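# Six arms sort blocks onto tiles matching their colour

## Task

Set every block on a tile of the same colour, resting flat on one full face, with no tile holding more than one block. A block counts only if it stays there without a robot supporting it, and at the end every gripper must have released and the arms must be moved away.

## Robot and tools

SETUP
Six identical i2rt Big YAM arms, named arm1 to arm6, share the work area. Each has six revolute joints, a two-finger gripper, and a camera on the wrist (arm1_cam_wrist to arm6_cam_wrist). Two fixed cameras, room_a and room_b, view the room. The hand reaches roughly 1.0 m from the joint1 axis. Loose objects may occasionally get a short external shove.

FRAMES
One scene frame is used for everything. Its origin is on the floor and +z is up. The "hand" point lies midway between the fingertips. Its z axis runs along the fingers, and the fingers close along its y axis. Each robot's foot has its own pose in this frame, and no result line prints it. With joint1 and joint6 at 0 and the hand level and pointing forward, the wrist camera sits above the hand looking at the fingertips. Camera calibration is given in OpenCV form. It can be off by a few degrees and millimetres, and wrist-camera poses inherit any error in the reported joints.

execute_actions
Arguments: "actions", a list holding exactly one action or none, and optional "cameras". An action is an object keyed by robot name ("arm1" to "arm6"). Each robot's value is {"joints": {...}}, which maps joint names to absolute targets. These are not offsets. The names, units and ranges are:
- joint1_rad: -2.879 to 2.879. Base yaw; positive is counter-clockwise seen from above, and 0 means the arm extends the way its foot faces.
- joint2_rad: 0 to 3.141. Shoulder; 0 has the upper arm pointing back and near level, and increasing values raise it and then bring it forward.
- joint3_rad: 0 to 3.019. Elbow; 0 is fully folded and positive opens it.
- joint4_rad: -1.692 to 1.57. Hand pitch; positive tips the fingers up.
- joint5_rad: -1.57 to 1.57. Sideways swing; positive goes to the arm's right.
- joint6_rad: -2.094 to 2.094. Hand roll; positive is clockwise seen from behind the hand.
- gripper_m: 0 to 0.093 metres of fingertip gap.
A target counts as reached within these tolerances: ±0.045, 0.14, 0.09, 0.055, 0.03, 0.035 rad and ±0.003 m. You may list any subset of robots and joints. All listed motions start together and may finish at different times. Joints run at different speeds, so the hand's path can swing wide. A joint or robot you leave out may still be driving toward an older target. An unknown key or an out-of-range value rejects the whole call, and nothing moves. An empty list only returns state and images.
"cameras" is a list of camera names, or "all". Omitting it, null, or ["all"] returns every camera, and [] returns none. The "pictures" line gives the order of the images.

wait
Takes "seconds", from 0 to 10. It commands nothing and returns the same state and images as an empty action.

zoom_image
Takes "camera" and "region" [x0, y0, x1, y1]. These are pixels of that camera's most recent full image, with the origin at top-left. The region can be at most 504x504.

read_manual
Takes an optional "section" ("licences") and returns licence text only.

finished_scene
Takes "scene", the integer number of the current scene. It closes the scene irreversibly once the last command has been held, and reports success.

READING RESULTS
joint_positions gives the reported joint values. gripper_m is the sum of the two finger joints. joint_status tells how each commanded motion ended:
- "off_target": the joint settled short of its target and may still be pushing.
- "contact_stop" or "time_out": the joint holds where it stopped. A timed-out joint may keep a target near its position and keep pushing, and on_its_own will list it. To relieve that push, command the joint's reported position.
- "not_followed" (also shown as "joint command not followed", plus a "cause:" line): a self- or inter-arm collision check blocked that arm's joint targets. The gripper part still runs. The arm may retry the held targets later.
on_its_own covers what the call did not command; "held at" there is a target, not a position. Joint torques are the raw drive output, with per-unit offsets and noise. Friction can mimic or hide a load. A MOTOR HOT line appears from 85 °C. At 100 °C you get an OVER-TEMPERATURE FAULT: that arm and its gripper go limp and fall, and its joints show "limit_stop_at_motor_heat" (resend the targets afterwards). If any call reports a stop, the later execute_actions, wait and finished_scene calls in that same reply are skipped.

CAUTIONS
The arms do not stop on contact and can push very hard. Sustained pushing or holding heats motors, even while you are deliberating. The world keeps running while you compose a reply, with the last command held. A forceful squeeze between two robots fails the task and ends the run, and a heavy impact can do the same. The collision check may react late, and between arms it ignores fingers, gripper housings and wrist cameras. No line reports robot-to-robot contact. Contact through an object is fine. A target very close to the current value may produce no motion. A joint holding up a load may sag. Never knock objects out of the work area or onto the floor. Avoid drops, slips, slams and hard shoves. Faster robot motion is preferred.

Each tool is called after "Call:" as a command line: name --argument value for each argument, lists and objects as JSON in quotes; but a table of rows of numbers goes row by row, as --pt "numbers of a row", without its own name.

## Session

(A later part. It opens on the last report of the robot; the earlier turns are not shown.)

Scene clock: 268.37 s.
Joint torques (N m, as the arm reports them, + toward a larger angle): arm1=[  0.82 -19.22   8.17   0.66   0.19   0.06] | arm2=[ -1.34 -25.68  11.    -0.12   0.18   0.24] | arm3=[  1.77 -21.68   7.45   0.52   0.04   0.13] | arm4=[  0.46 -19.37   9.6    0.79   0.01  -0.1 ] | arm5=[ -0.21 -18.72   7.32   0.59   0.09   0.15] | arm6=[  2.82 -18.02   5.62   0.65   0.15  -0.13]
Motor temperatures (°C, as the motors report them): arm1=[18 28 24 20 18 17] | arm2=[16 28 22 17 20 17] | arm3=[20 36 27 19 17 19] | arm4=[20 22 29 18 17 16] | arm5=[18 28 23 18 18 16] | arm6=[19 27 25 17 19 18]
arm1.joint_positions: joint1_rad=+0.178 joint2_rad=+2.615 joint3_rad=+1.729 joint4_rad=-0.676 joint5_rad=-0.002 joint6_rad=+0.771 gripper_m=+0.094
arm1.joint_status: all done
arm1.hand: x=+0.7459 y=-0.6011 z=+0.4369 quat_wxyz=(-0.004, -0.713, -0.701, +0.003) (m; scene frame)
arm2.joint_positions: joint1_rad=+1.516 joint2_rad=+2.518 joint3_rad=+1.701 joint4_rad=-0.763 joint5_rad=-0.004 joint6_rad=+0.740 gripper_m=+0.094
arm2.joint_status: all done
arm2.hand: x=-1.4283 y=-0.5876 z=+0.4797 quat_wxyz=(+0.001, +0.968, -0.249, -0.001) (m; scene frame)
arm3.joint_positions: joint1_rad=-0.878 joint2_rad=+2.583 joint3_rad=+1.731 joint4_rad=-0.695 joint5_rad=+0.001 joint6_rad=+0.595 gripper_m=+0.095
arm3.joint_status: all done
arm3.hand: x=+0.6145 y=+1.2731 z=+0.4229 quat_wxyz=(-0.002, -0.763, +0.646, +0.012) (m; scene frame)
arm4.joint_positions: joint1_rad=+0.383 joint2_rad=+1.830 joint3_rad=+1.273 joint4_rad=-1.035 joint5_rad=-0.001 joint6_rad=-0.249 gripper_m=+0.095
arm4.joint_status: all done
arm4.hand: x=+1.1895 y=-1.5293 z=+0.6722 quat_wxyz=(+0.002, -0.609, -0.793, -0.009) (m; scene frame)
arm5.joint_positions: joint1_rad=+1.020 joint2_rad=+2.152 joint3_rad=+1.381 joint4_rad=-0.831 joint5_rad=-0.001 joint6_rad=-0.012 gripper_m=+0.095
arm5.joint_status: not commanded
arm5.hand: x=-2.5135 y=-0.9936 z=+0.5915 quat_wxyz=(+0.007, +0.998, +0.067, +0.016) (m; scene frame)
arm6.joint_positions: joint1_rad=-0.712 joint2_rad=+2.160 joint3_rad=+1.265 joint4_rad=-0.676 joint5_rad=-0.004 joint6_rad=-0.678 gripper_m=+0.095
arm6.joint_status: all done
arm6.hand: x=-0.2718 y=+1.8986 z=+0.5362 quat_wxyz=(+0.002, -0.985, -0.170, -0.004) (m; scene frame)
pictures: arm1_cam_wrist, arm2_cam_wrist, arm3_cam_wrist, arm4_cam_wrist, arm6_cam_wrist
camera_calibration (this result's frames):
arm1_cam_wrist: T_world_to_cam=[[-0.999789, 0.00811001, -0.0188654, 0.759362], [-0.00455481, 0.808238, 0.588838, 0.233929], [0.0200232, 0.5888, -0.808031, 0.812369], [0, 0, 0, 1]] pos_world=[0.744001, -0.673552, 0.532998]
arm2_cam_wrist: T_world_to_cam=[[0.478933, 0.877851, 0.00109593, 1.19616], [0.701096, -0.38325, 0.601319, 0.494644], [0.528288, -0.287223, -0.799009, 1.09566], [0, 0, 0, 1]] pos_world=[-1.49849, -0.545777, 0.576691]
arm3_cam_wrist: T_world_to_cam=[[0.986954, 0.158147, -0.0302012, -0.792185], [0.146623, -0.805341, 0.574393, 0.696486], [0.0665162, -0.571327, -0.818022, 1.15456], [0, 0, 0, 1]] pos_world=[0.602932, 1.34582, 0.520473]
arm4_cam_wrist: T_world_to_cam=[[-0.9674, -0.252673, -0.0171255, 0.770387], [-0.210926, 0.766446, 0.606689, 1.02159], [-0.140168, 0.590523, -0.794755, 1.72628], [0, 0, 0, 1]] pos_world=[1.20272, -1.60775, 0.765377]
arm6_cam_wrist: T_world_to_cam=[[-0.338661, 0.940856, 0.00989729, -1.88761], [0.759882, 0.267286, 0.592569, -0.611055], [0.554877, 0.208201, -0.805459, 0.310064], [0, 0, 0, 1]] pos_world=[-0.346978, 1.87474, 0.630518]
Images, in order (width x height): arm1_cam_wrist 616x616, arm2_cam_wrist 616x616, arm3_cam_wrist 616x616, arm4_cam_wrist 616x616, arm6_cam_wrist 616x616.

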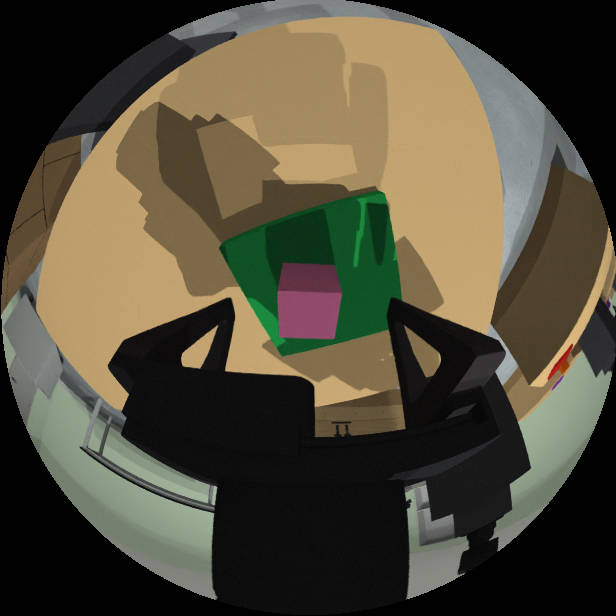

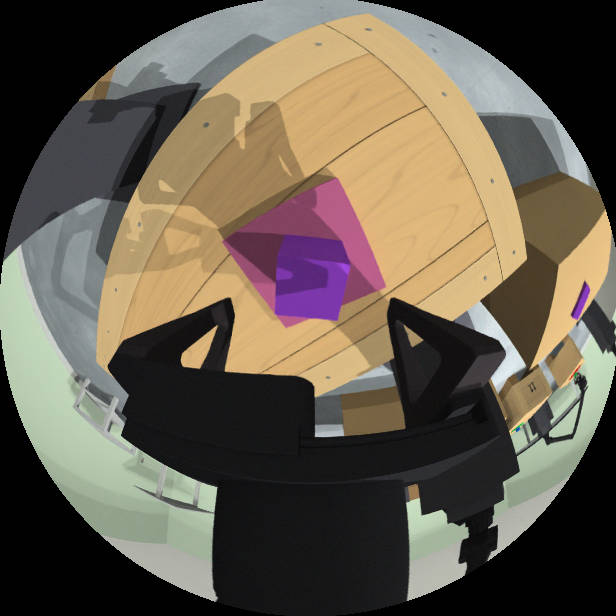

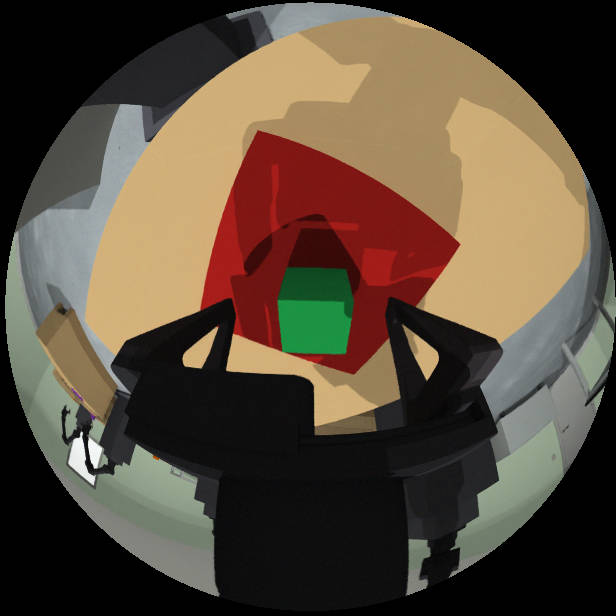

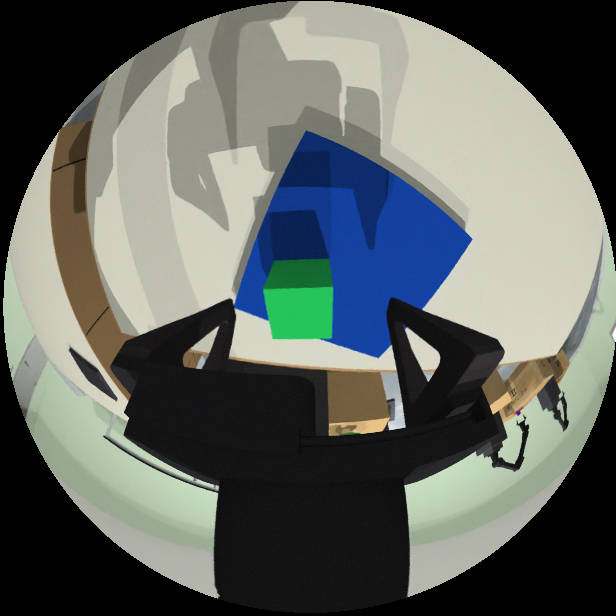

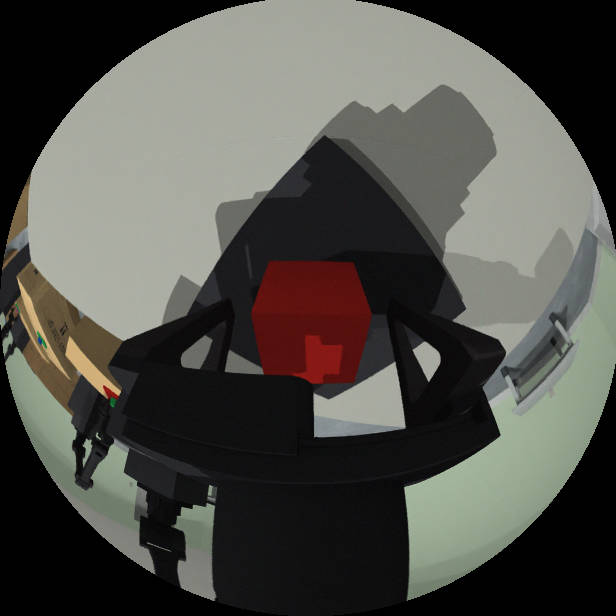

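Call:
execute_actions --actions '[{"arm1":{"joints":{"joint2_rad":2.654,"joint4_rad":-0.645}},"arm2":{"joints":{"joint2_rad":2.64,"joint3_rad":1.80,"joint4_rad":-0.70,"joint6_rad":0.81}},"arm3":{"joints":{"joint2_rad":2.622,"joint4_rad":-0.67}},"arm4":{"joints":{"joint2_rad":1.85,"joint4_rad":-1.005}},"arm6":{"joints":{"gripper_m":0.03}}}]' --cameras '["arm1_cam_wrist","arm2_cam_wrist","arm3_cam_wrist","arm4_cam_wrist"]'

Scene clock: 302.50 s.
Joint torques (N m, as the arm reports them, + toward a larger angle): arm1=[  0.53 -17.2    8.41   0.98   0.18   0.05] | arm2=[ -1.13 -26.69   9.61   0.21   0.18   0.25] | arm3=[  1.8  -21.47   7.53   0.75   0.02   0.14] | arm4=[  0.38 -17.47   9.68   0.82   0.01  -0.1 ] | arm5=[ -0.15 -18.73   7.32   0.6    0.09   0.15] | arm6=[  2.78 -17.86   5.64   0.61   0.15  -0.13]
Motor temperatures (°C, as the motors report them): arm1=[18 28 26 20 18 17] | arm2=[16 29 23 17 20 17] | arm3=[20 37 28 19 17 19] | arm4=[20 23 30 18 17 16] | arm5=[18 29 23 18 18 16] | arm6=[19 28 24 17 19 18]
arm1.joint_positions: joint1_rad=+0.178 joint2_rad=+2.617 joint3_rad=+1.729 joint4_rad=-0.664 joint5_rad=-0.002 joint6_rad=+0.771 gripper_m=+0.094
arm1.joint_status: all done
arm1.hand: x=+0.7474 y=-0.6027 z=+0.4355 quat_wxyz=(-0.009, -0.713, -0.701, +0.003) (m; scene frame)
arm2.joint_positions: joint1_rad=+1.516 joint2_rad=+2.655 joint3_rad=+1.777 joint4_rad=-0.704 joint5_rad=-0.004 joint6_rad=+0.799 gripper_m=+0.094
arm2.joint_status: all done
arm2.hand: x=-1.4306 y=-0.5879 z=+0.4155 quat_wxyz=(+0.000, +0.961, -0.278, +0.000) (m; scene frame)
arm3.joint_positions: joint1_rad=-0.878 joint2_rad=+2.596 joint3_rad=+1.731 joint4_rad=-0.680 joint5_rad=+0.001 joint6_rad=+0.595 gripper_m=+0.095
arm3.joint_status: all done
arm3.hand: x=+0.6155 y=+1.2719 z=+0.4151 quat_wxyz=(-0.002, -0.763, +0.646, +0.013) (m; scene frame)
arm4.joint_positions: joint1_rad=+0.383 joint2_rad=+1.832 joint3_rad=+1.273 joint4_rad=-1.021 joint5_rad=-0.001 joint6_rad=-0.249 gripper_m=+0.095
arm4.joint_status: all done
arm4.hand: x=+1.1895 y=-1.5326 z=+0.6712 quat_wxyz=(-0.001, -0.609, -0.793, -0.004) (m; scene frame)
arm5.joint_positions: joint1_rad=+1.020 joint2_rad=+2.152 joint3_rad=+1.381 joint4_rad=-0.831 joint5_rad=-0.001 joint6_rad=-0.012 gripper_m=+0.095
arm5.joint_status: not commanded
arm5.hand: x=-2.5135 y=-0.9936 z=+0.5915 quat_wxyz=(+0.007, +0.998, +0.067, +0.016) (m; scene frame)
arm6.joint_positions: joint1_rad=-0.712 joint2_rad=+2.160 joint3_rad=+1.265 joint4_rad=-0.676 joint5_rad=-0.003 joint6_rad=-0.679 gripper_m=+0.048
arm6.joint_status: gripper_m off_target (ended at +0.048, target +0.030)
arm6.hand: x=-0.2718 y=+1.8987 z=+0.5362 quat_wxyz=(+0.002, -0.985, -0.170, -0.004) (m; scene frame)
pictures: arm1_cam_wrist, arm2_cam_wrist, arm3_cam_wrist, arm4_cam_wrist
camera_calibration (this result's frames):
arm1_cam_wrist: T_world_to_cam=[[-0.999632, 0.0078644, -0.0259804, 0.763651], [-0.00875143, 0.812632, 0.582712, 0.244457], [0.0256952, 0.582724, -0.812264, 0.806121], [0, 0, 0, 1]] pos_world=[0.744795, -0.674405, 0.532175]
arm2_cam_wrist: T_world_to_cam=[[0.529974, 0.848011, 0.00238248, 1.25252], [0.676067, -0.424208, 0.602479, 0.474287], [0.511919, -0.317687, -0.798131, 1.00384], [0, 0, 0, 1]] pos_world=[-1.49834, -0.542051, 0.512462]
arm3_cam_wrist: T_world_to_cam=[[0.986923, 0.15817, -0.0310646, -0.792906], [0.147218, -0.805977, 0.573348, 0.7008], [0.0656493, -0.570423, -0.818723, 1.14706], [0, 0, 0, 1]] pos_world=[0.604063, 1.34455, 0.512693]
arm4_cam_wrist: T_world_to_cam=[[-0.967418, -0.252788, -0.0141791, 0.76745], [-0.210952, 0.77381, 0.597258, 1.04235], [-0.140008, 0.580789, -0.801924, 1.71716], [0, 0, 0, 1]] pos_world=[1.20275, -1.60989, 0.765365]
Images, in order (width x height): arm1_cam_wrist 616x616, arm2_cam_wrist 616x616, arm3_cam_wrist 616x616, arm4_cam_wrist 616x616.

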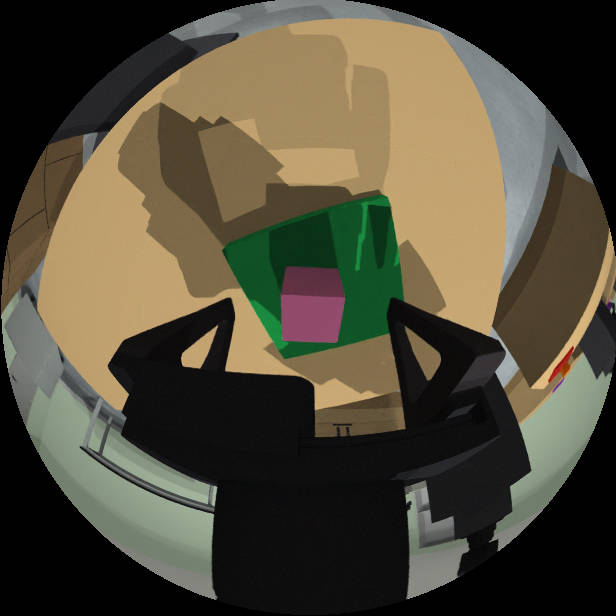

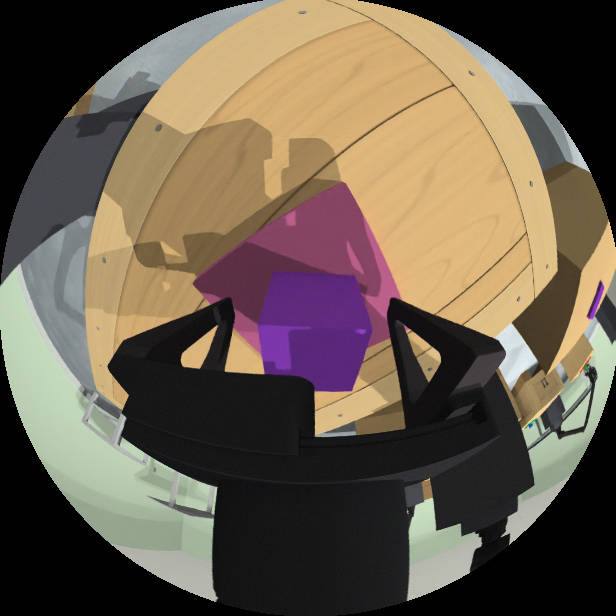

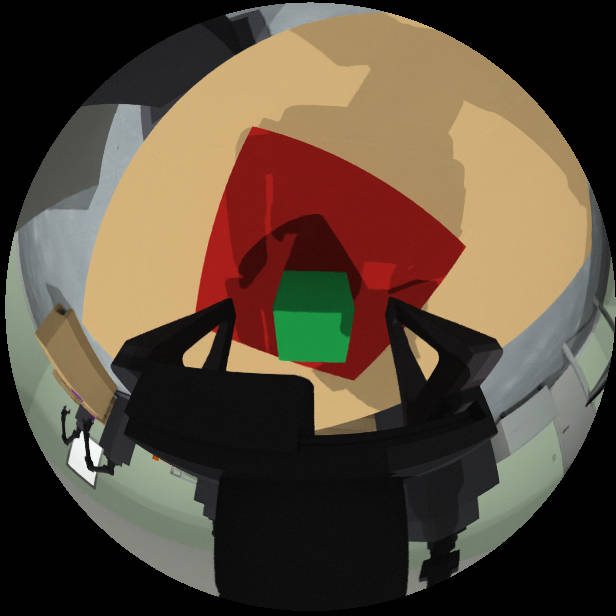

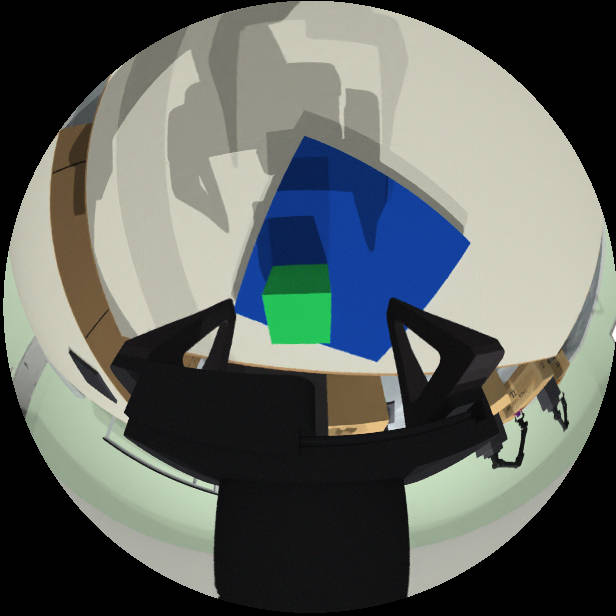

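Call:
execute_actions --actions '[{"arm1":{"joints":{"joint2_rad":2.672}},"arm2":{"joints":{"gripper_m":0.03}},"arm3":{"joints":{"gripper_m":0.02}},"arm4":{"joints":{"joint2_rad":1.875}},"arm6":{"joints":{"joint2_rad":1.883,"joint3_rad":1.4,"joint4_rad":-1.09}}}]' --cameras '["arm1_cam_wrist","arm4_cam_wrist"]'

Scene clock: 315.70 s.
Joint torques (N m, as the arm reports them, + toward a larger angle): arm1=[  0.53 -17.27   8.19   0.89   0.18   0.06] | arm2=[ -1.18 -26.45   9.51   0.25   0.15   0.24] | arm3=[  1.76 -21.01   7.56   0.76   0.03   0.11] | arm4=[  0.39 -18.71   9.44   0.74   0.01  -0.1 ] | arm5=[ -0.17 -18.71   7.32   0.59   0.1    0.15] | arm6=[  2.65 -15.7    8.45  -0.41   0.14  -0.12]
Motor temperatures (°C, as the motors report them): arm1=[18 28 26 20 18 17] | arm2=[16 30 23 17 20 17] | arm3=[20 37 28 19 17 19] | arm4=[20 23 31 18 17 16] | arm5=[18 29 23 18 18 16] | arm6=[19 28 24 17 19 18]
arm1.joint_positions: joint1_rad=+0.178 joint2_rad=+2.643 joint3_rad=+1.729 joint4_rad=-0.664 joint5_rad=-0.002 joint6_rad=+0.771 gripper_m=+0.094
arm1.joint_status: all done
arm1.hand: x=+0.7401 y=-0.5950 z=+0.4204 quat_wxyz=(+0.003, -0.713, -0.701, +0.003) (m; scene frame)
arm2.joint_positions: joint1_rad=+1.516 joint2_rad=+2.655 joint3_rad=+1.777 joint4_rad=-0.704 joint5_rad=-0.003 joint6_rad=+0.800 gripper_m=+0.047
arm2.joint_status: gripper_m off_target (ended at +0.047, target +0.030)
arm2.hand: x=-1.4307 y=-0.5878 z=+0.4155 quat_wxyz=(+0.000, +0.960, -0.278, +0.000) (m; scene frame)
arm3.joint_positions: joint1_rad=-0.878 joint2_rad=+2.596 joint3_rad=+1.731 joint4_rad=-0.680 joint5_rad=+0.001 joint6_rad=+0.596 gripper_m=+0.038
arm3.joint_status: gripper_m off_target (ended at +0.038, target +0.020)
arm3.hand: x=+0.6155 y=+1.2719 z=+0.4151 quat_wxyz=(-0.002, -0.763, +0.646, +0.013) (m; scene frame)
arm4.joint_positions: joint1_rad=+0.383 joint2_rad=+1.865 joint3_rad=+1.273 joint4_rad=-1.021 joint5_rad=-0.001 joint6_rad=-0.249 gripper_m=+0.095
arm4.joint_status: all done
arm4.hand: x=+1.1896 y=-1.5291 z=+0.6554 quat_wxyz=(+0.009, -0.609, -0.793, -0.017) (m; scene frame)
arm5.joint_positions: joint1_rad=+1.020 joint2_rad=+2.152 joint3_rad=+1.381 joint4_rad=-0.831 joint5_rad=-0.001 joint6_rad=-0.012 gripper_m=+0.095
arm5.joint_status: not commanded
arm5.hand: x=-2.5135 y=-0.9936 z=+0.5915 quat_wxyz=(+0.007, +0.998, +0.067, +0.016) (m; scene frame)
arm6.joint_positions: joint1_rad=-0.712 joint2_rad=+1.871 joint3_rad=+1.387 joint4_rad=-1.077 joint5_rad=-0.003 joint6_rad=-0.679 gripper_m=+0.048
arm6.joint_status: all done
arm6.hand: x=-0.2844 y=+1.9008 z=+0.7208 quat_wxyz=(+0.005, -0.985, -0.170, +0.000) (m; scene frame)
pictures: arm1_cam_wrist, arm4_cam_wrist
camera_calibration (this result's frames):
arm1_cam_wrist: T_world_to_cam=[[-0.999928, 0.00837054, -0.00858382, 0.749092], [0.0015822, 0.80181, 0.597577, 0.226701], [0.0118846, 0.597521, -0.801766, 0.804178], [0, 0, 0, 1]] pos_world=[0.739122, -0.668555, 0.515721]
arm4_cam_wrist: T_world_to_cam=[[-0.967371, -0.252397, -0.0220936, 0.773894], [-0.210878, 0.753759, 0.622397, 1.00192], [-0.140438, 0.606748, -0.78239, 1.72983], [0, 0, 0, 1]] pos_world=[1.20286, -1.60945, 0.74691]
Images, in order (width x height): arm1_cam_wrist 616x616, arm4_cam_wrist 616x616.

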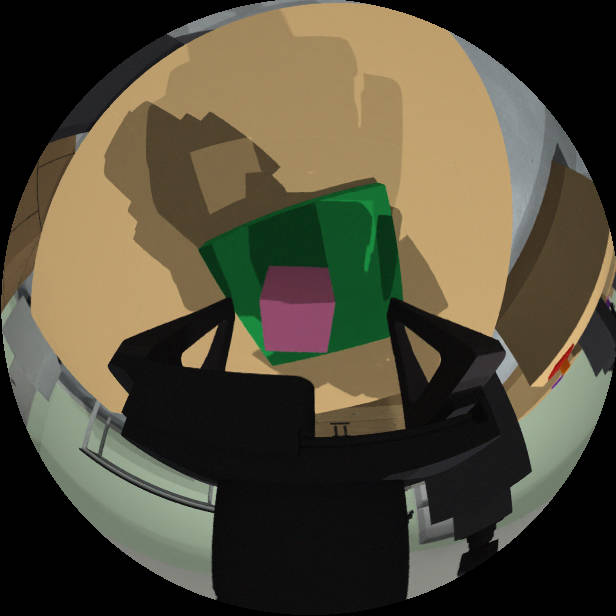

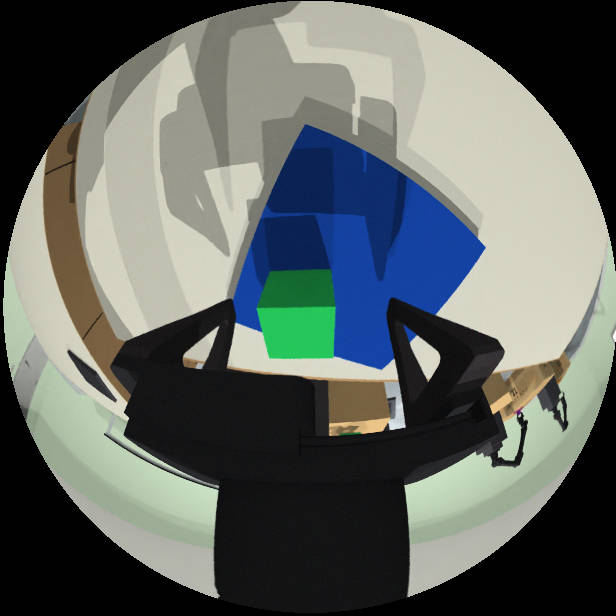

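Call:
execute_actions --actions '[{"arm1":{"joints":{"gripper_m":0.015}},"arm4":{"joints":{"gripper_m":0.015}},"arm2":{"joints":{"joint2_rad":2.26,"joint3_rad":1.64,"joint4_rad":-0.95}},"arm3":{"joints":{"joint2_rad":2.245,"joint3_rad":1.64,"joint4_rad":-0.96}}}]' --cameras '[]'

Scene clock: 331.20 s.
Joint torques (N m, as the arm reports them, + toward a larger angle): arm1=[  0.48 -17.67   8.14   0.91   0.17   0.05] | arm2=[ -1.24 -24.97   9.88  -0.19   0.16   0.25] | arm3=[  1.94 -21.11   7.79   0.1    0.05   0.13] | arm4=[  0.41 -18.51   9.46   0.73  -0.02  -0.09] | arm5=[ -0.19 -18.74   7.31   0.6    0.1    0.15] | arm6=[  2.74 -15.78   8.48  -0.43   0.14  -0.13]
Motor temperatures (°C, as the motors report them): arm1=[18 28 26 20 18 17] | arm2=[16 31 23 17 20 17] | arm3=[20 38 29 19 17 19] | arm4=[20 23 31 18 17 16] | arm5=[18 29 23 18 18 16] | arm6=[19 28 26 17 19 18]
arm1.joint_positions: joint1_rad=+0.178 joint2_rad=+2.643 joint3_rad=+1.729 joint4_rad=-0.663 joint5_rad=-0.002 joint6_rad=+0.771 gripper_m=+0.032
arm1.joint_status: gripper_m off_target (ended at +0.032, target +0.015)
arm1.hand: x=+0.7401 y=-0.5951 z=+0.4204 quat_wxyz=(+0.003, -0.713, -0.701, +0.003) (m; scene frame)
arm2.joint_positions: joint1_rad=+1.516 joint2_rad=+2.274 joint3_rad=+1.629 joint4_rad=-0.944 joint5_rad=-0.003 joint6_rad=+0.800 gripper_m=+0.047
arm2.joint_status: all done
arm2.hand: x=-1.4185 y=-0.5855 z=+0.6076 quat_wxyz=(-0.002, +0.960, -0.279, +0.003) (m; scene frame)
arm3.joint_positions: joint1_rad=-0.878 joint2_rad=+2.233 joint3_rad=+1.630 joint4_rad=-0.953 joint5_rad=+0.001 joint6_rad=+0.596 gripper_m=+0.038
arm3.joint_status: all done
arm3.hand: x=+0.6220 y=+1.2671 z=+0.6079 quat_wxyz=(-0.002, -0.763, +0.647, +0.008) (m; scene frame)
arm4.joint_positions: joint1_rad=+0.383 joint2_rad=+1.865 joint3_rad=+1.273 joint4_rad=-1.021 joint5_rad=-0.001 joint6_rad=-0.250 gripper_m=+0.038
arm4.joint_status: gripper_m off_target (ended at +0.038, target +0.015)
arm4.hand: x=+1.1894 y=-1.5293 z=+0.6553 quat_wxyz=(+0.009, -0.609, -0.793, -0.017) (m; scene frame)
arm5.joint_positions: joint1_rad=+1.020 joint2_rad=+2.152 joint3_rad=+1.381 joint4_rad=-0.831 joint5_rad=-0.001 joint6_rad=-0.012 gripper_m=+0.095
arm5.joint_status: not commanded
arm5.hand: x=-2.5135 y=-0.9936 z=+0.5915 quat_wxyz=(+0.007, +0.998, +0.067, +0.016) (m; scene frame)
arm6.joint_positions: joint1_rad=-0.712 joint2_rad=+1.871 joint3_rad=+1.387 joint4_rad=-1.077 joint5_rad=-0.003 joint6_rad=-0.679 gripper_m=+0.048
arm6.joint_status: not commanded
arm6.hand: x=-0.2844 y=+1.9008 z=+0.7208 quat_wxyz=(+0.005, -0.985, -0.170, +0.000) (m; scene frame)
pictures: none
No camera images: the call's "cameras" was empty. Leave "cameras" out to get every camera's image.

Call:
execute_actions --actions '[{"arm1":{"joints":{"joint2_rad":2.344,"joint3_rad":1.715,"joint4_rad":-0.942}},"arm4":{"joints":{"joint2_rad":1.70,"joint3_rad":1.5,"joint4_rad":-1.37}},"arm2":{"joints":{"joint1_rad":-0.03,"joint2_rad":2.2,"joint3_rad":1.32,"joint4_rad":-0.68,"joint6_rad":0}},"arm3":{"joints":{"joint1_rad":0.879,"joint3_rad":1.68,"joint4_rad":-1.0,"joint6_rad":0}},"arm6":{"joints":{"joint1_rad":1.92,"joint2_rad":2.157,"joint3_rad":1.49,"joint4_rad":-0.90,"joint6_rad":0}}}]' --cameras '["arm2_cam_wrist","arm3_cam_wrist","arm6_cam_wrist","arm1_cam_wrist"]'

Scene clock: 350.63 s.
Joint torques (N m, as the arm reports them, + toward a larger angle): arm1=[  0.55 -17.49   9.08  -0.52   0.17   0.04] | arm2=[ -1.44 -22.09   6.66  -0.02  -0.05  -0.01] | arm3=[ -0.61 -21.01   8.3    0.     0.16  -0.13] | arm4=[  0.4  -18.76   9.77  -0.26  -0.03  -0.09] | arm5=[ -0.2  -18.72   7.31   0.6    0.1    0.15] | arm6=[  1.83 -20.62   6.95  -0.03   0.13   0.09]
Motor temperatures (°C, as the motors report them): arm1=[18 29 26 20 18 17] | arm2=[16 30 23 17 20 17] | arm3=[20 38 29 19 17 19] | arm4=[20 23 31 18 17 16] | arm5=[18 30 23 18 18 16] | arm6=[19 28 27 17 19 18]
arm1.joint_positions: joint1_rad=+0.178 joint2_rad=+2.317 joint3_rad=+1.705 joint4_rad=-0.926 joint5_rad=-0.002 joint6_rad=+0.771 gripper_m=+0.032
arm1.joint_status: all done
arm1.hand: x=+0.7624 y=-0.6166 z=+0.6140 quat_wxyz=(-0.016, -0.713, -0.701, +0.003) (m; scene frame)
arm2.joint_positions: joint1_rad=-0.036 joint2_rad=+2.212 joint3_rad=+1.325 joint4_rad=-0.676 joint5_rad=+0.001 joint6_rad=+0.011 gripper_m=+0.047
arm2.joint_status: all done
arm2.hand: x=-0.9537 y=+0.0875 z=+0.5535 quat_wxyz=(+0.001, +0.788, -0.616, -0.008) (m; scene frame)
arm3.joint_positions: joint1_rad=+0.889 joint2_rad=+2.233 joint3_rad=+1.665 joint4_rad=-0.992 joint5_rad=-0.002 joint6_rad=+0.014 gripper_m=+0.037
arm3.joint_status: all done
arm3.hand: x=+0.6893 y=+0.2954 z=+0.6228 quat_wxyz=(-0.004, -0.891, -0.454, +0.008) (m; scene frame)
arm4.joint_positions: joint1_rad=+0.383 joint2_rad=+1.701 joint3_rad=+1.486 joint4_rad=-1.356 joint5_rad=-0.001 joint6_rad=-0.250 gripper_m=+0.038
arm4.joint_status: all done
arm4.hand: x=+1.1885 y=-1.5366 z=+0.8106 quat_wxyz=(-0.004, -0.609, -0.793, -0.001) (m; scene frame)
arm5.joint_positions: joint1_rad=+1.020 joint2_rad=+2.152 joint3_rad=+1.381 joint4_rad=-0.831 joint5_rad=-0.001 joint6_rad=-0.012 gripper_m=+0.095
arm5.joint_status: not commanded
arm5.hand: x=-2.5135 y=-0.9936 z=+0.5915 quat_wxyz=(+0.007, +0.998, +0.067, +0.016) (m; scene frame)
arm6.joint_positions: joint1_rad=+1.929 joint2_rad=+2.174 joint3_rad=+1.484 joint4_rad=-0.898 joint5_rad=-0.002 joint6_rad=-0.012 gripper_m=+0.048
arm6.joint_status: all done
arm6.hand: x=+0.6159 y=+1.2903 z=+0.5898 quat_wxyz=(+0.005, -0.401, -0.916, -0.010) (m; scene frame)
pictures: arm1_cam_wrist, arm2_cam_wrist, arm3_cam_wrist, arm6_cam_wrist
camera_calibration (this result's frames):
arm1_cam_wrist: T_world_to_cam=[[-0.999321, 0.00780962, -0.0359988, 0.789256], [-0.0142786, 0.818738, 0.573989, 0.165318], [0.0339562, 0.574114, -0.818071, 0.950749], [0, 0, 0, 1]] pos_world=[0.758797, -0.687353, 0.711302]
arm2_cam_wrist: T_world_to_cam=[[0.96916, 0.246318, -0.00753329, 0.903761], [0.202577, -0.778907, 0.59352, -0.0603264], [0.140327, -0.576742, -0.804784, 0.75637], [0, 0, 0, 1]] pos_world=[-0.969807, 0.166629, 0.651328]
arm3_cam_wrist: T_world_to_cam=[[-0.805617, 0.592301, -0.012678, 0.391127], [0.479203, 0.664072, 0.57391, -0.879641], [0.348347, 0.456276, -0.81882, 0.257163], [0, 0, 0, 1]] pos_world=[0.647044, 0.235142, 0.720363]
arm6_cam_wrist: T_world_to_cam=[[-0.731918, -0.681351, -0.00759882, 1.33046], [-0.549024, 0.583092, 0.598813, -0.759795], [-0.403571, 0.442454, -0.800853, 0.272633], [0, 0, 0, 1]] pos_world=[0.666667, 1.22891, 0.683424]
Images, in order (width x height): arm1_cam_wrist 616x616, arm2_cam_wrist 616x616, arm3_cam_wrist 616x616, arm6_cam_wrist 616x616.

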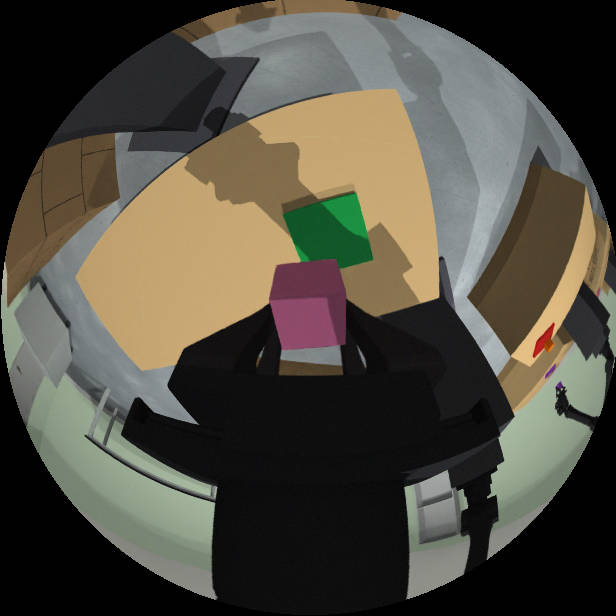

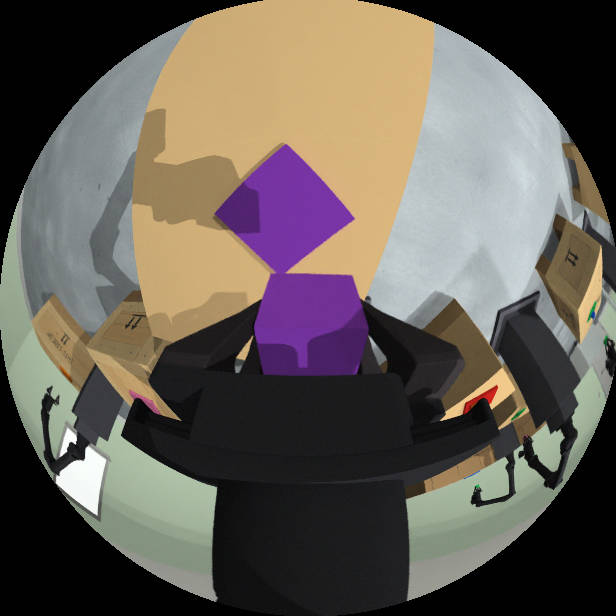

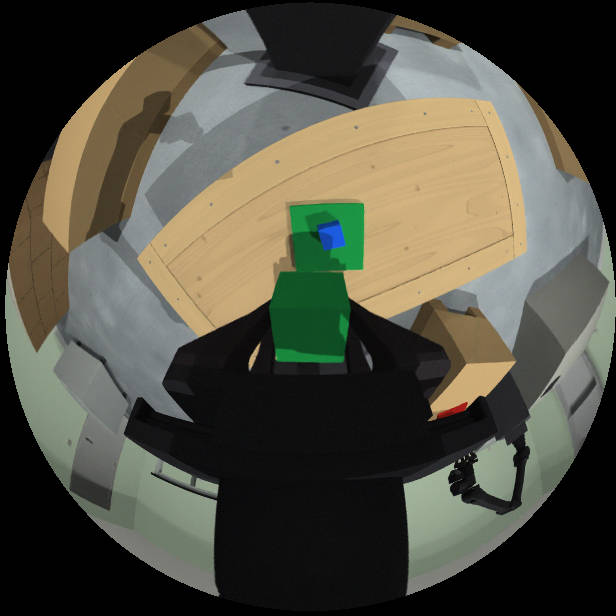

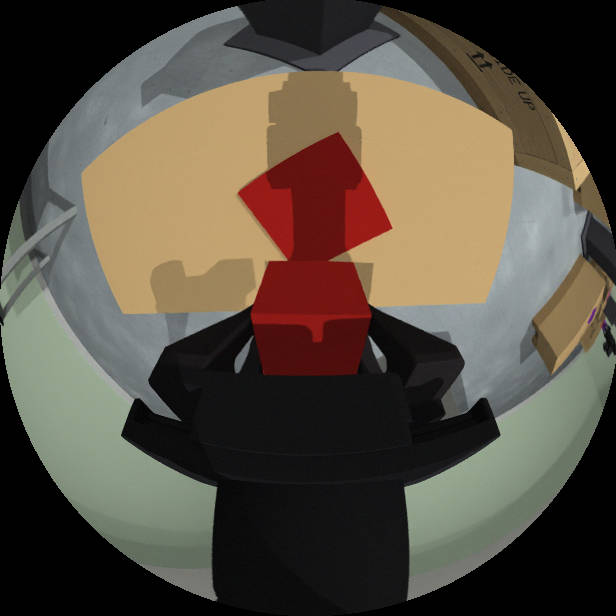

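Call:
execute_actions --actions '[{"arm1":{"joints":{"joint1_rad":-1.85,"joint2_rad":2.21,"joint3_rad":1.46,"joint4_rad":-0.81,"joint6_rad":0}},"arm4":{"joints":{"joint1_rad":-1.965,"joint2_rad":2.0,"joint3_rad":1.80,"joint4_rad":-1.35,"joint6_rad":0}},"arm2":{"joints":{"joint1_rad":0.025,"joint2_rad":2.395,"joint3_rad":1.485,"joint4_rad":-0.615}},"arm3":{"joints":{"joint1_rad":0.15}},"arm6":{"joints":{"joint2_rad":2.435,"joint3_rad":1.595,"joint4_rad":-0.695}}}]' --cameras '["arm2_cam_wrist","arm4_cam_wrist","arm6_cam_wrist","arm1_cam_wrist"]'

Scene clock: 402.80 s.
Joint torques (N m, as the arm reports them, + toward a larger angle): arm1=[  1.11 -19.75   6.05   0.35  -0.03  -0.24] | arm2=[ -1.84 -24.71   9.83   0.18  -0.06   0.01] | arm3=[  0.46 -21.34   8.24  -0.07  -0.01  -0.09] | arm4=[  0.86 -23.83  10.34   0.14  -0.12   0.09] | arm5=[ -0.19 -18.73   7.31   0.59   0.09   0.15] | arm6=[  1.76 -21.91   6.51   0.54   0.12   0.08]
Motor temperatures (°C, as the motors report them): arm1=[18 30 27 20 18 17] | arm2=[16 30 22 17 20 17] | arm3=[20 40 31 19 17 19] | arm4=[20 24 33 18 17 16] | arm5=[18 31 24 18 18 16] | arm6=[19 33 26 17 19 18]
arm1.joint_positions: joint1_rad=-1.862 joint2_rad=+2.233 joint3_rad=+1.471 joint4_rad=-0.814 joint5_rad=+0.001 joint6_rad=+0.015 gripper_m=+0.032
arm1.joint_status: all done
arm1.hand: x=-0.2422 y=-0.3069 z=+0.5981 quat_wxyz=(-0.001, -0.991, -0.135, +0.000) (m; scene frame)
arm2.joint_positions: joint1_rad=+0.023 joint2_rad=+2.417 joint3_rad=+1.452 joint4_rad=-0.617 joint5_rad=+0.001 joint6_rad=+0.010 gripper_m=+0.047
arm2.joint_status: all done
arm2.hand: x=-0.9916 y=+0.0968 z=+0.4733 quat_wxyz=(+0.006, +0.806, -0.592, +0.000) (m; scene frame)
arm3.joint_positions: joint1_rad=+0.152 joint2_rad=+2.233 joint3_rad=+1.665 joint4_rad=-0.992 joint5_rad=+0.001 joint6_rad=+0.012 gripper_m=+0.037
arm3.joint_status: all done
arm3.hand: x=+0.4360 y=+0.6753 z=+0.6224 quat_wxyz=(-0.002, -0.995, -0.104, +0.008) (m; scene frame)
arm4.joint_positions: joint1_rad=-1.972 joint2_rad=+2.017 joint3_rad=+1.775 joint4_rad=-1.348 joint5_rad=+0.002 joint6_rad=-0.010 gripper_m=+0.038
arm4.joint_status: all done
arm4.hand: x=+0.7453 y=-0.5971 z=+0.7400 quat_wxyz=(-0.003, -0.928, +0.372, -0.013) (m; scene frame)
arm5.joint_positions: joint1_rad=+1.020 joint2_rad=+2.152 joint3_rad=+1.381 joint4_rad=-0.831 joint5_rad=-0.001 joint6_rad=-0.012 gripper_m=+0.095
arm5.joint_status: not commanded
arm5.hand: x=-2.5135 y=-0.9936 z=+0.5915 quat_wxyz=(+0.007, +0.998, +0.067, +0.016) (m; scene frame)
arm6.joint_positions: joint1_rad=+1.929 joint2_rad=+2.451 joint3_rad=+1.580 joint4_rad=-0.706 joint5_rad=-0.002 joint6_rad=-0.012 gripper_m=+0.048
arm6.joint_status: all done
arm6.hand: x=+0.6295 y=+1.2778 z=+0.4563 quat_wxyz=(+0.000, -0.401, -0.916, -0.008) (m; scene frame)
pictures: arm1_cam_wrist, arm2_cam_wrist, arm4_cam_wrist, arm6_cam_wrist
camera_calibration (this result's frames):
arm1_cam_wrist: T_world_to_cam=[[-0.274809, 0.961309, -0.0191323, 0.240428], [0.768655, 0.231602, 0.596264, -0.0973918], [0.577624, 0.149152, -0.802561, 0.786033], [0, 0, 0, 1]] pos_world=[-0.3131, -0.325808, 0.693511]
arm2_cam_wrist: T_world_to_cam=[[0.952773, 0.303597, -0.00719562, 0.915631], [0.245158, -0.754959, 0.608223, 0.0351237], [0.179222, -0.581262, -0.793734, 0.736291], [0, 0, 0, 1]] pos_world=[-1.01296, 0.176512, 0.569645]
arm4_cam_wrist: T_world_to_cam=[[0.695055, 0.718953, -0.00219269, -0.0924863], [0.567582, -0.546839, 0.615481, -1.1986], [0.441303, -0.429038, -0.788148, 0.120347], [0, 0, 0, 1]] pos_world=[0.691475, -0.537312, 0.832362]
arm6_cam_wrist: T_world_to_cam=[[-0.731958, -0.68131, -0.00742258, 1.33074], [-0.553193, 0.587886, 0.590227, -0.664631], [-0.397764, 0.436127, -0.807203, 0.184066], [0, 0, 0, 1]] pos_world=[0.679594, 1.2171, 0.55074]
Images, in order (width x height): arm1_cam_wrist 616x616, arm2_cam_wrist 616x616, arm4_cam_wrist 616x616, arm6_cam_wrist 616x616.

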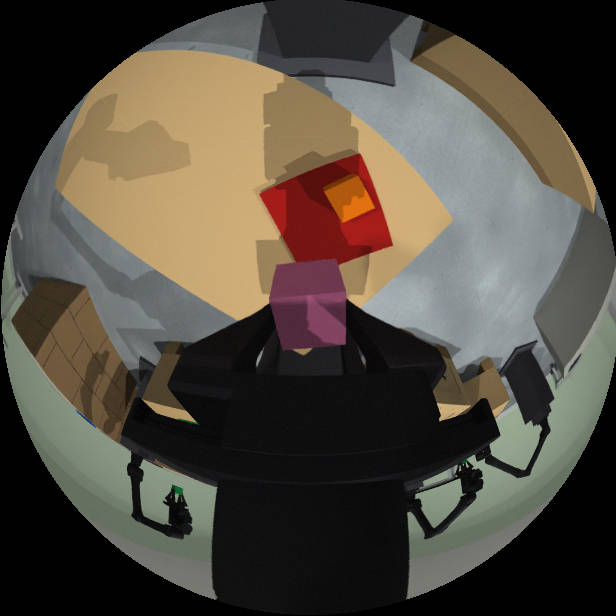

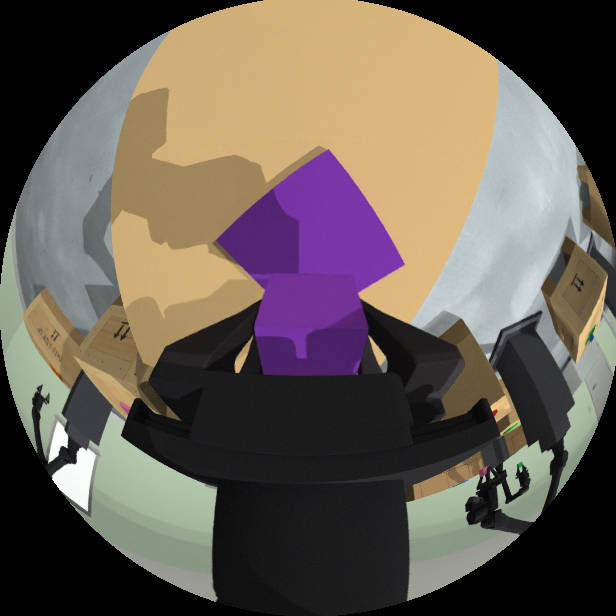

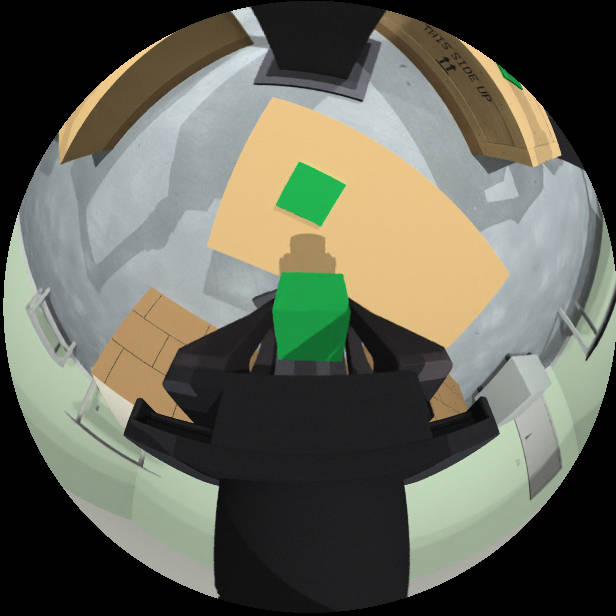

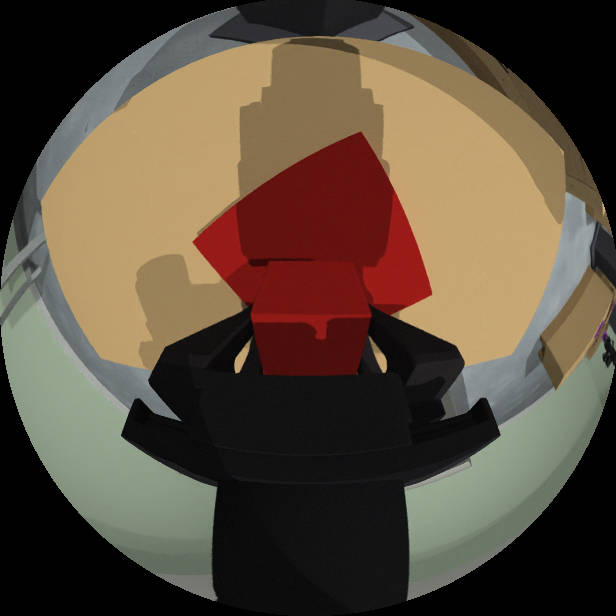

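Call:
execute_actions --actions '[{"arm1":{"joints":{"joint1_rad":-1.65,"joint2_rad":2.655,"joint3_rad":1.93,"joint4_rad":-0.83}},"arm4":{"joints":{"joint2_rad":2.37,"joint3_rad":1.63,"joint4_rad":-0.80}},"arm2":{"joints":{"joint2_rad":2.525,"joint3_rad":1.57,"joint4_rad":-0.56,"joint6_rad":-0.66}},"arm6":{"joints":{"joint2_rad":2.51,"joint4_rad":-0.637}}}]' --cameras '["arm2_cam_wrist","arm4_cam_wrist","arm1_cam_wrist"]'

Scene clock: 473.77 s.
Joint torques (N m, as the arm reports them, + toward a larger angle): arm1=[  0.18 -21.34  10.65  -0.37   0.07  -0.23] | arm2=[ -1.78 -24.76   8.53   0.16  -0.11  -0.01] | arm3=[  0.47 -21.32   8.22  -0.03  -0.01  -0.14] | arm4=[  0.99 -24.45   8.19   0.67  -0.11   0.09] | arm5=[ -0.21 -18.73   7.32   0.59   0.09   0.15] | arm6=[  1.75 -19.34   6.26   0.64   0.12   0.08]
Motor temperatures (°C, as the motors report them): arm1=[18 33 26 20 18 17] | arm2=[16 32 24 17 20 17] | arm3=[20 42 32 19 17 19] | arm4=[20 27 35 18 17 16] | arm5=[18 32 24 18 18 16] | arm6=[19 37 26 17 19 18]
arm1.joint_positions: joint1_rad=-1.647 joint2_rad=+2.656 joint3_rad=+1.889 joint4_rad=-0.819 joint5_rad=-0.002 joint6_rad=+0.013 gripper_m=+0.032
arm1.joint_status: all done
arm1.hand: x=-0.2622 y=-0.4609 z=+0.4576 quat_wxyz=(-0.001, -0.970, -0.241, -0.004) (m; scene frame)
arm2.joint_positions: joint1_rad=+0.023 joint2_rad=+2.541 joint3_rad=+1.548 joint4_rad=-0.562 joint5_rad=+0.001 joint6_rad=-0.649 gripper_m=+0.047
arm2.joint_status: all done
arm2.hand: x=-0.9983 y=+0.1157 z=+0.4252 quat_wxyz=(-0.005, +0.954, -0.299, -0.010) (m; scene frame)
arm3.joint_positions: joint1_rad=+0.152 joint2_rad=+2.233 joint3_rad=+1.665 joint4_rad=-0.992 joint5_rad=+0.001 joint6_rad=+0.012 gripper_m=+0.037
arm3.joint_status: not commanded
arm3.hand: x=+0.4360 y=+0.6753 z=+0.6224 quat_wxyz=(-0.002, -0.995, -0.104, +0.008) (m; scene frame)
arm4.joint_positions: joint1_rad=-1.972 joint2_rad=+2.366 joint3_rad=+1.606 joint4_rad=-0.812 joint5_rad=+0.002 joint6_rad=-0.010 gripper_m=+0.038
arm4.joint_status: all done
arm4.hand: x=+0.7443 y=-0.5955 z=+0.4725 quat_wxyz=(+0.000, -0.928, +0.373, -0.004) (m; scene frame)
arm5.joint_positions: joint1_rad=+1.020 joint2_rad=+2.152 joint3_rad=+1.381 joint4_rad=-0.831 joint5_rad=-0.001 joint6_rad=-0.012 gripper_m=+0.095
arm5.joint_status: not commanded
arm5.hand: x=-2.5135 y=-0.9936 z=+0.5915 quat_wxyz=(+0.007, +0.998, +0.067, +0.016) (m; scene frame)
arm6.joint_positions: joint1_rad=+1.929 joint2_rad=+2.493 joint3_rad=+1.580 joint4_rad=-0.651 joint5_rad=-0.002 joint6_rad=-0.012 gripper_m=+0.048
arm6.joint_status: all done
arm6.hand: x=+0.6286 y=+1.2792 z=+0.4318 quat_wxyz=(-0.006, -0.401, -0.916, -0.005) (m; scene frame)
pictures: arm1_cam_wrist, arm2_cam_wrist, arm4_cam_wrist
camera_calibration (this result's frames):
arm1_cam_wrist: T_world_to_cam=[[-0.475228, 0.879621, -0.020627, 0.290707], [0.695783, 0.39005, 0.603115, 0.0882069], [0.538558, 0.272265, -0.797388, 0.751923], [0, 0, 0, 1]] pos_world=[-0.328175, -0.494839, 0.552372]
arm2_cam_wrist: T_world_to_cam=[[0.567426, 0.823396, 0.00689631, 0.465074], [0.665702, -0.463652, 0.584694, 0.476483], [0.484632, -0.32718, -0.811224, 0.993273], [0, 0, 0, 1]] pos_world=[-1.06246, 0.162961, 0.523963]
arm4_cam_wrist: T_world_to_cam=[[0.695007, 0.719, -0.00210975, -0.0934829], [0.575405, -0.55444, 0.601253, -1.03616], [0.431131, -0.419089, -0.799056, -0.070646], [0, 0, 0, 1]] pos_world=[0.691643, -0.536883, 0.566348]
Images, in order (width x height): arm1_cam_wrist 616x616, arm2_cam_wrist 616x616, arm4_cam_wrist 616x616.

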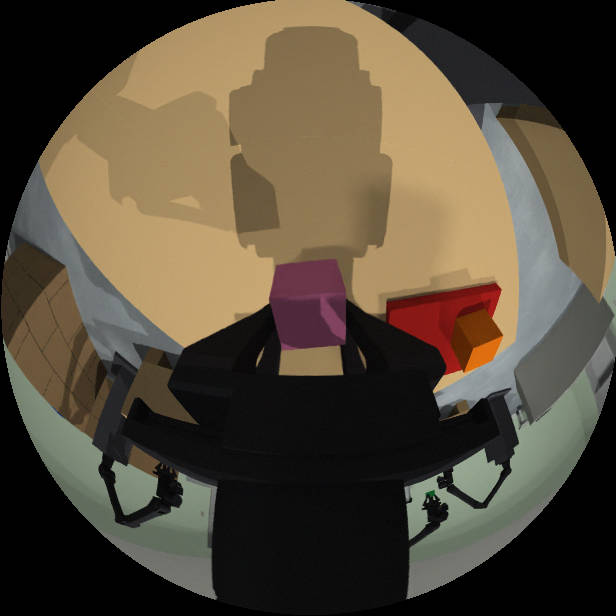

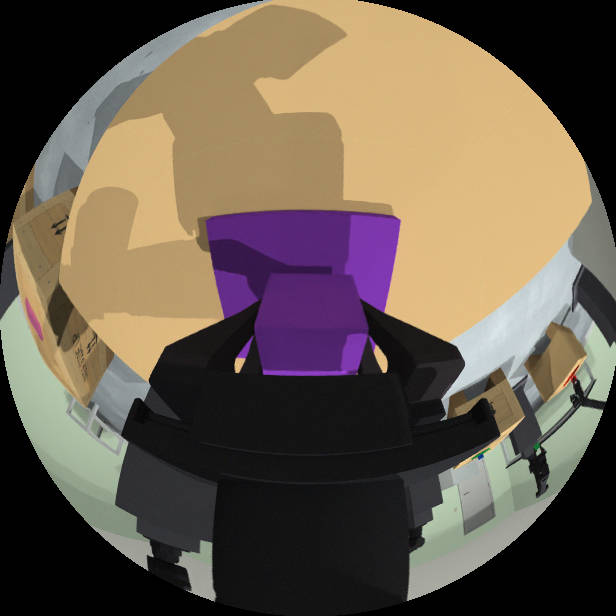

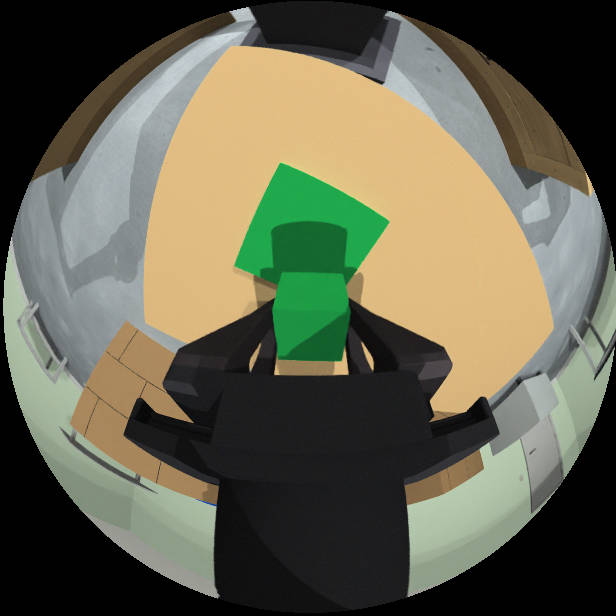

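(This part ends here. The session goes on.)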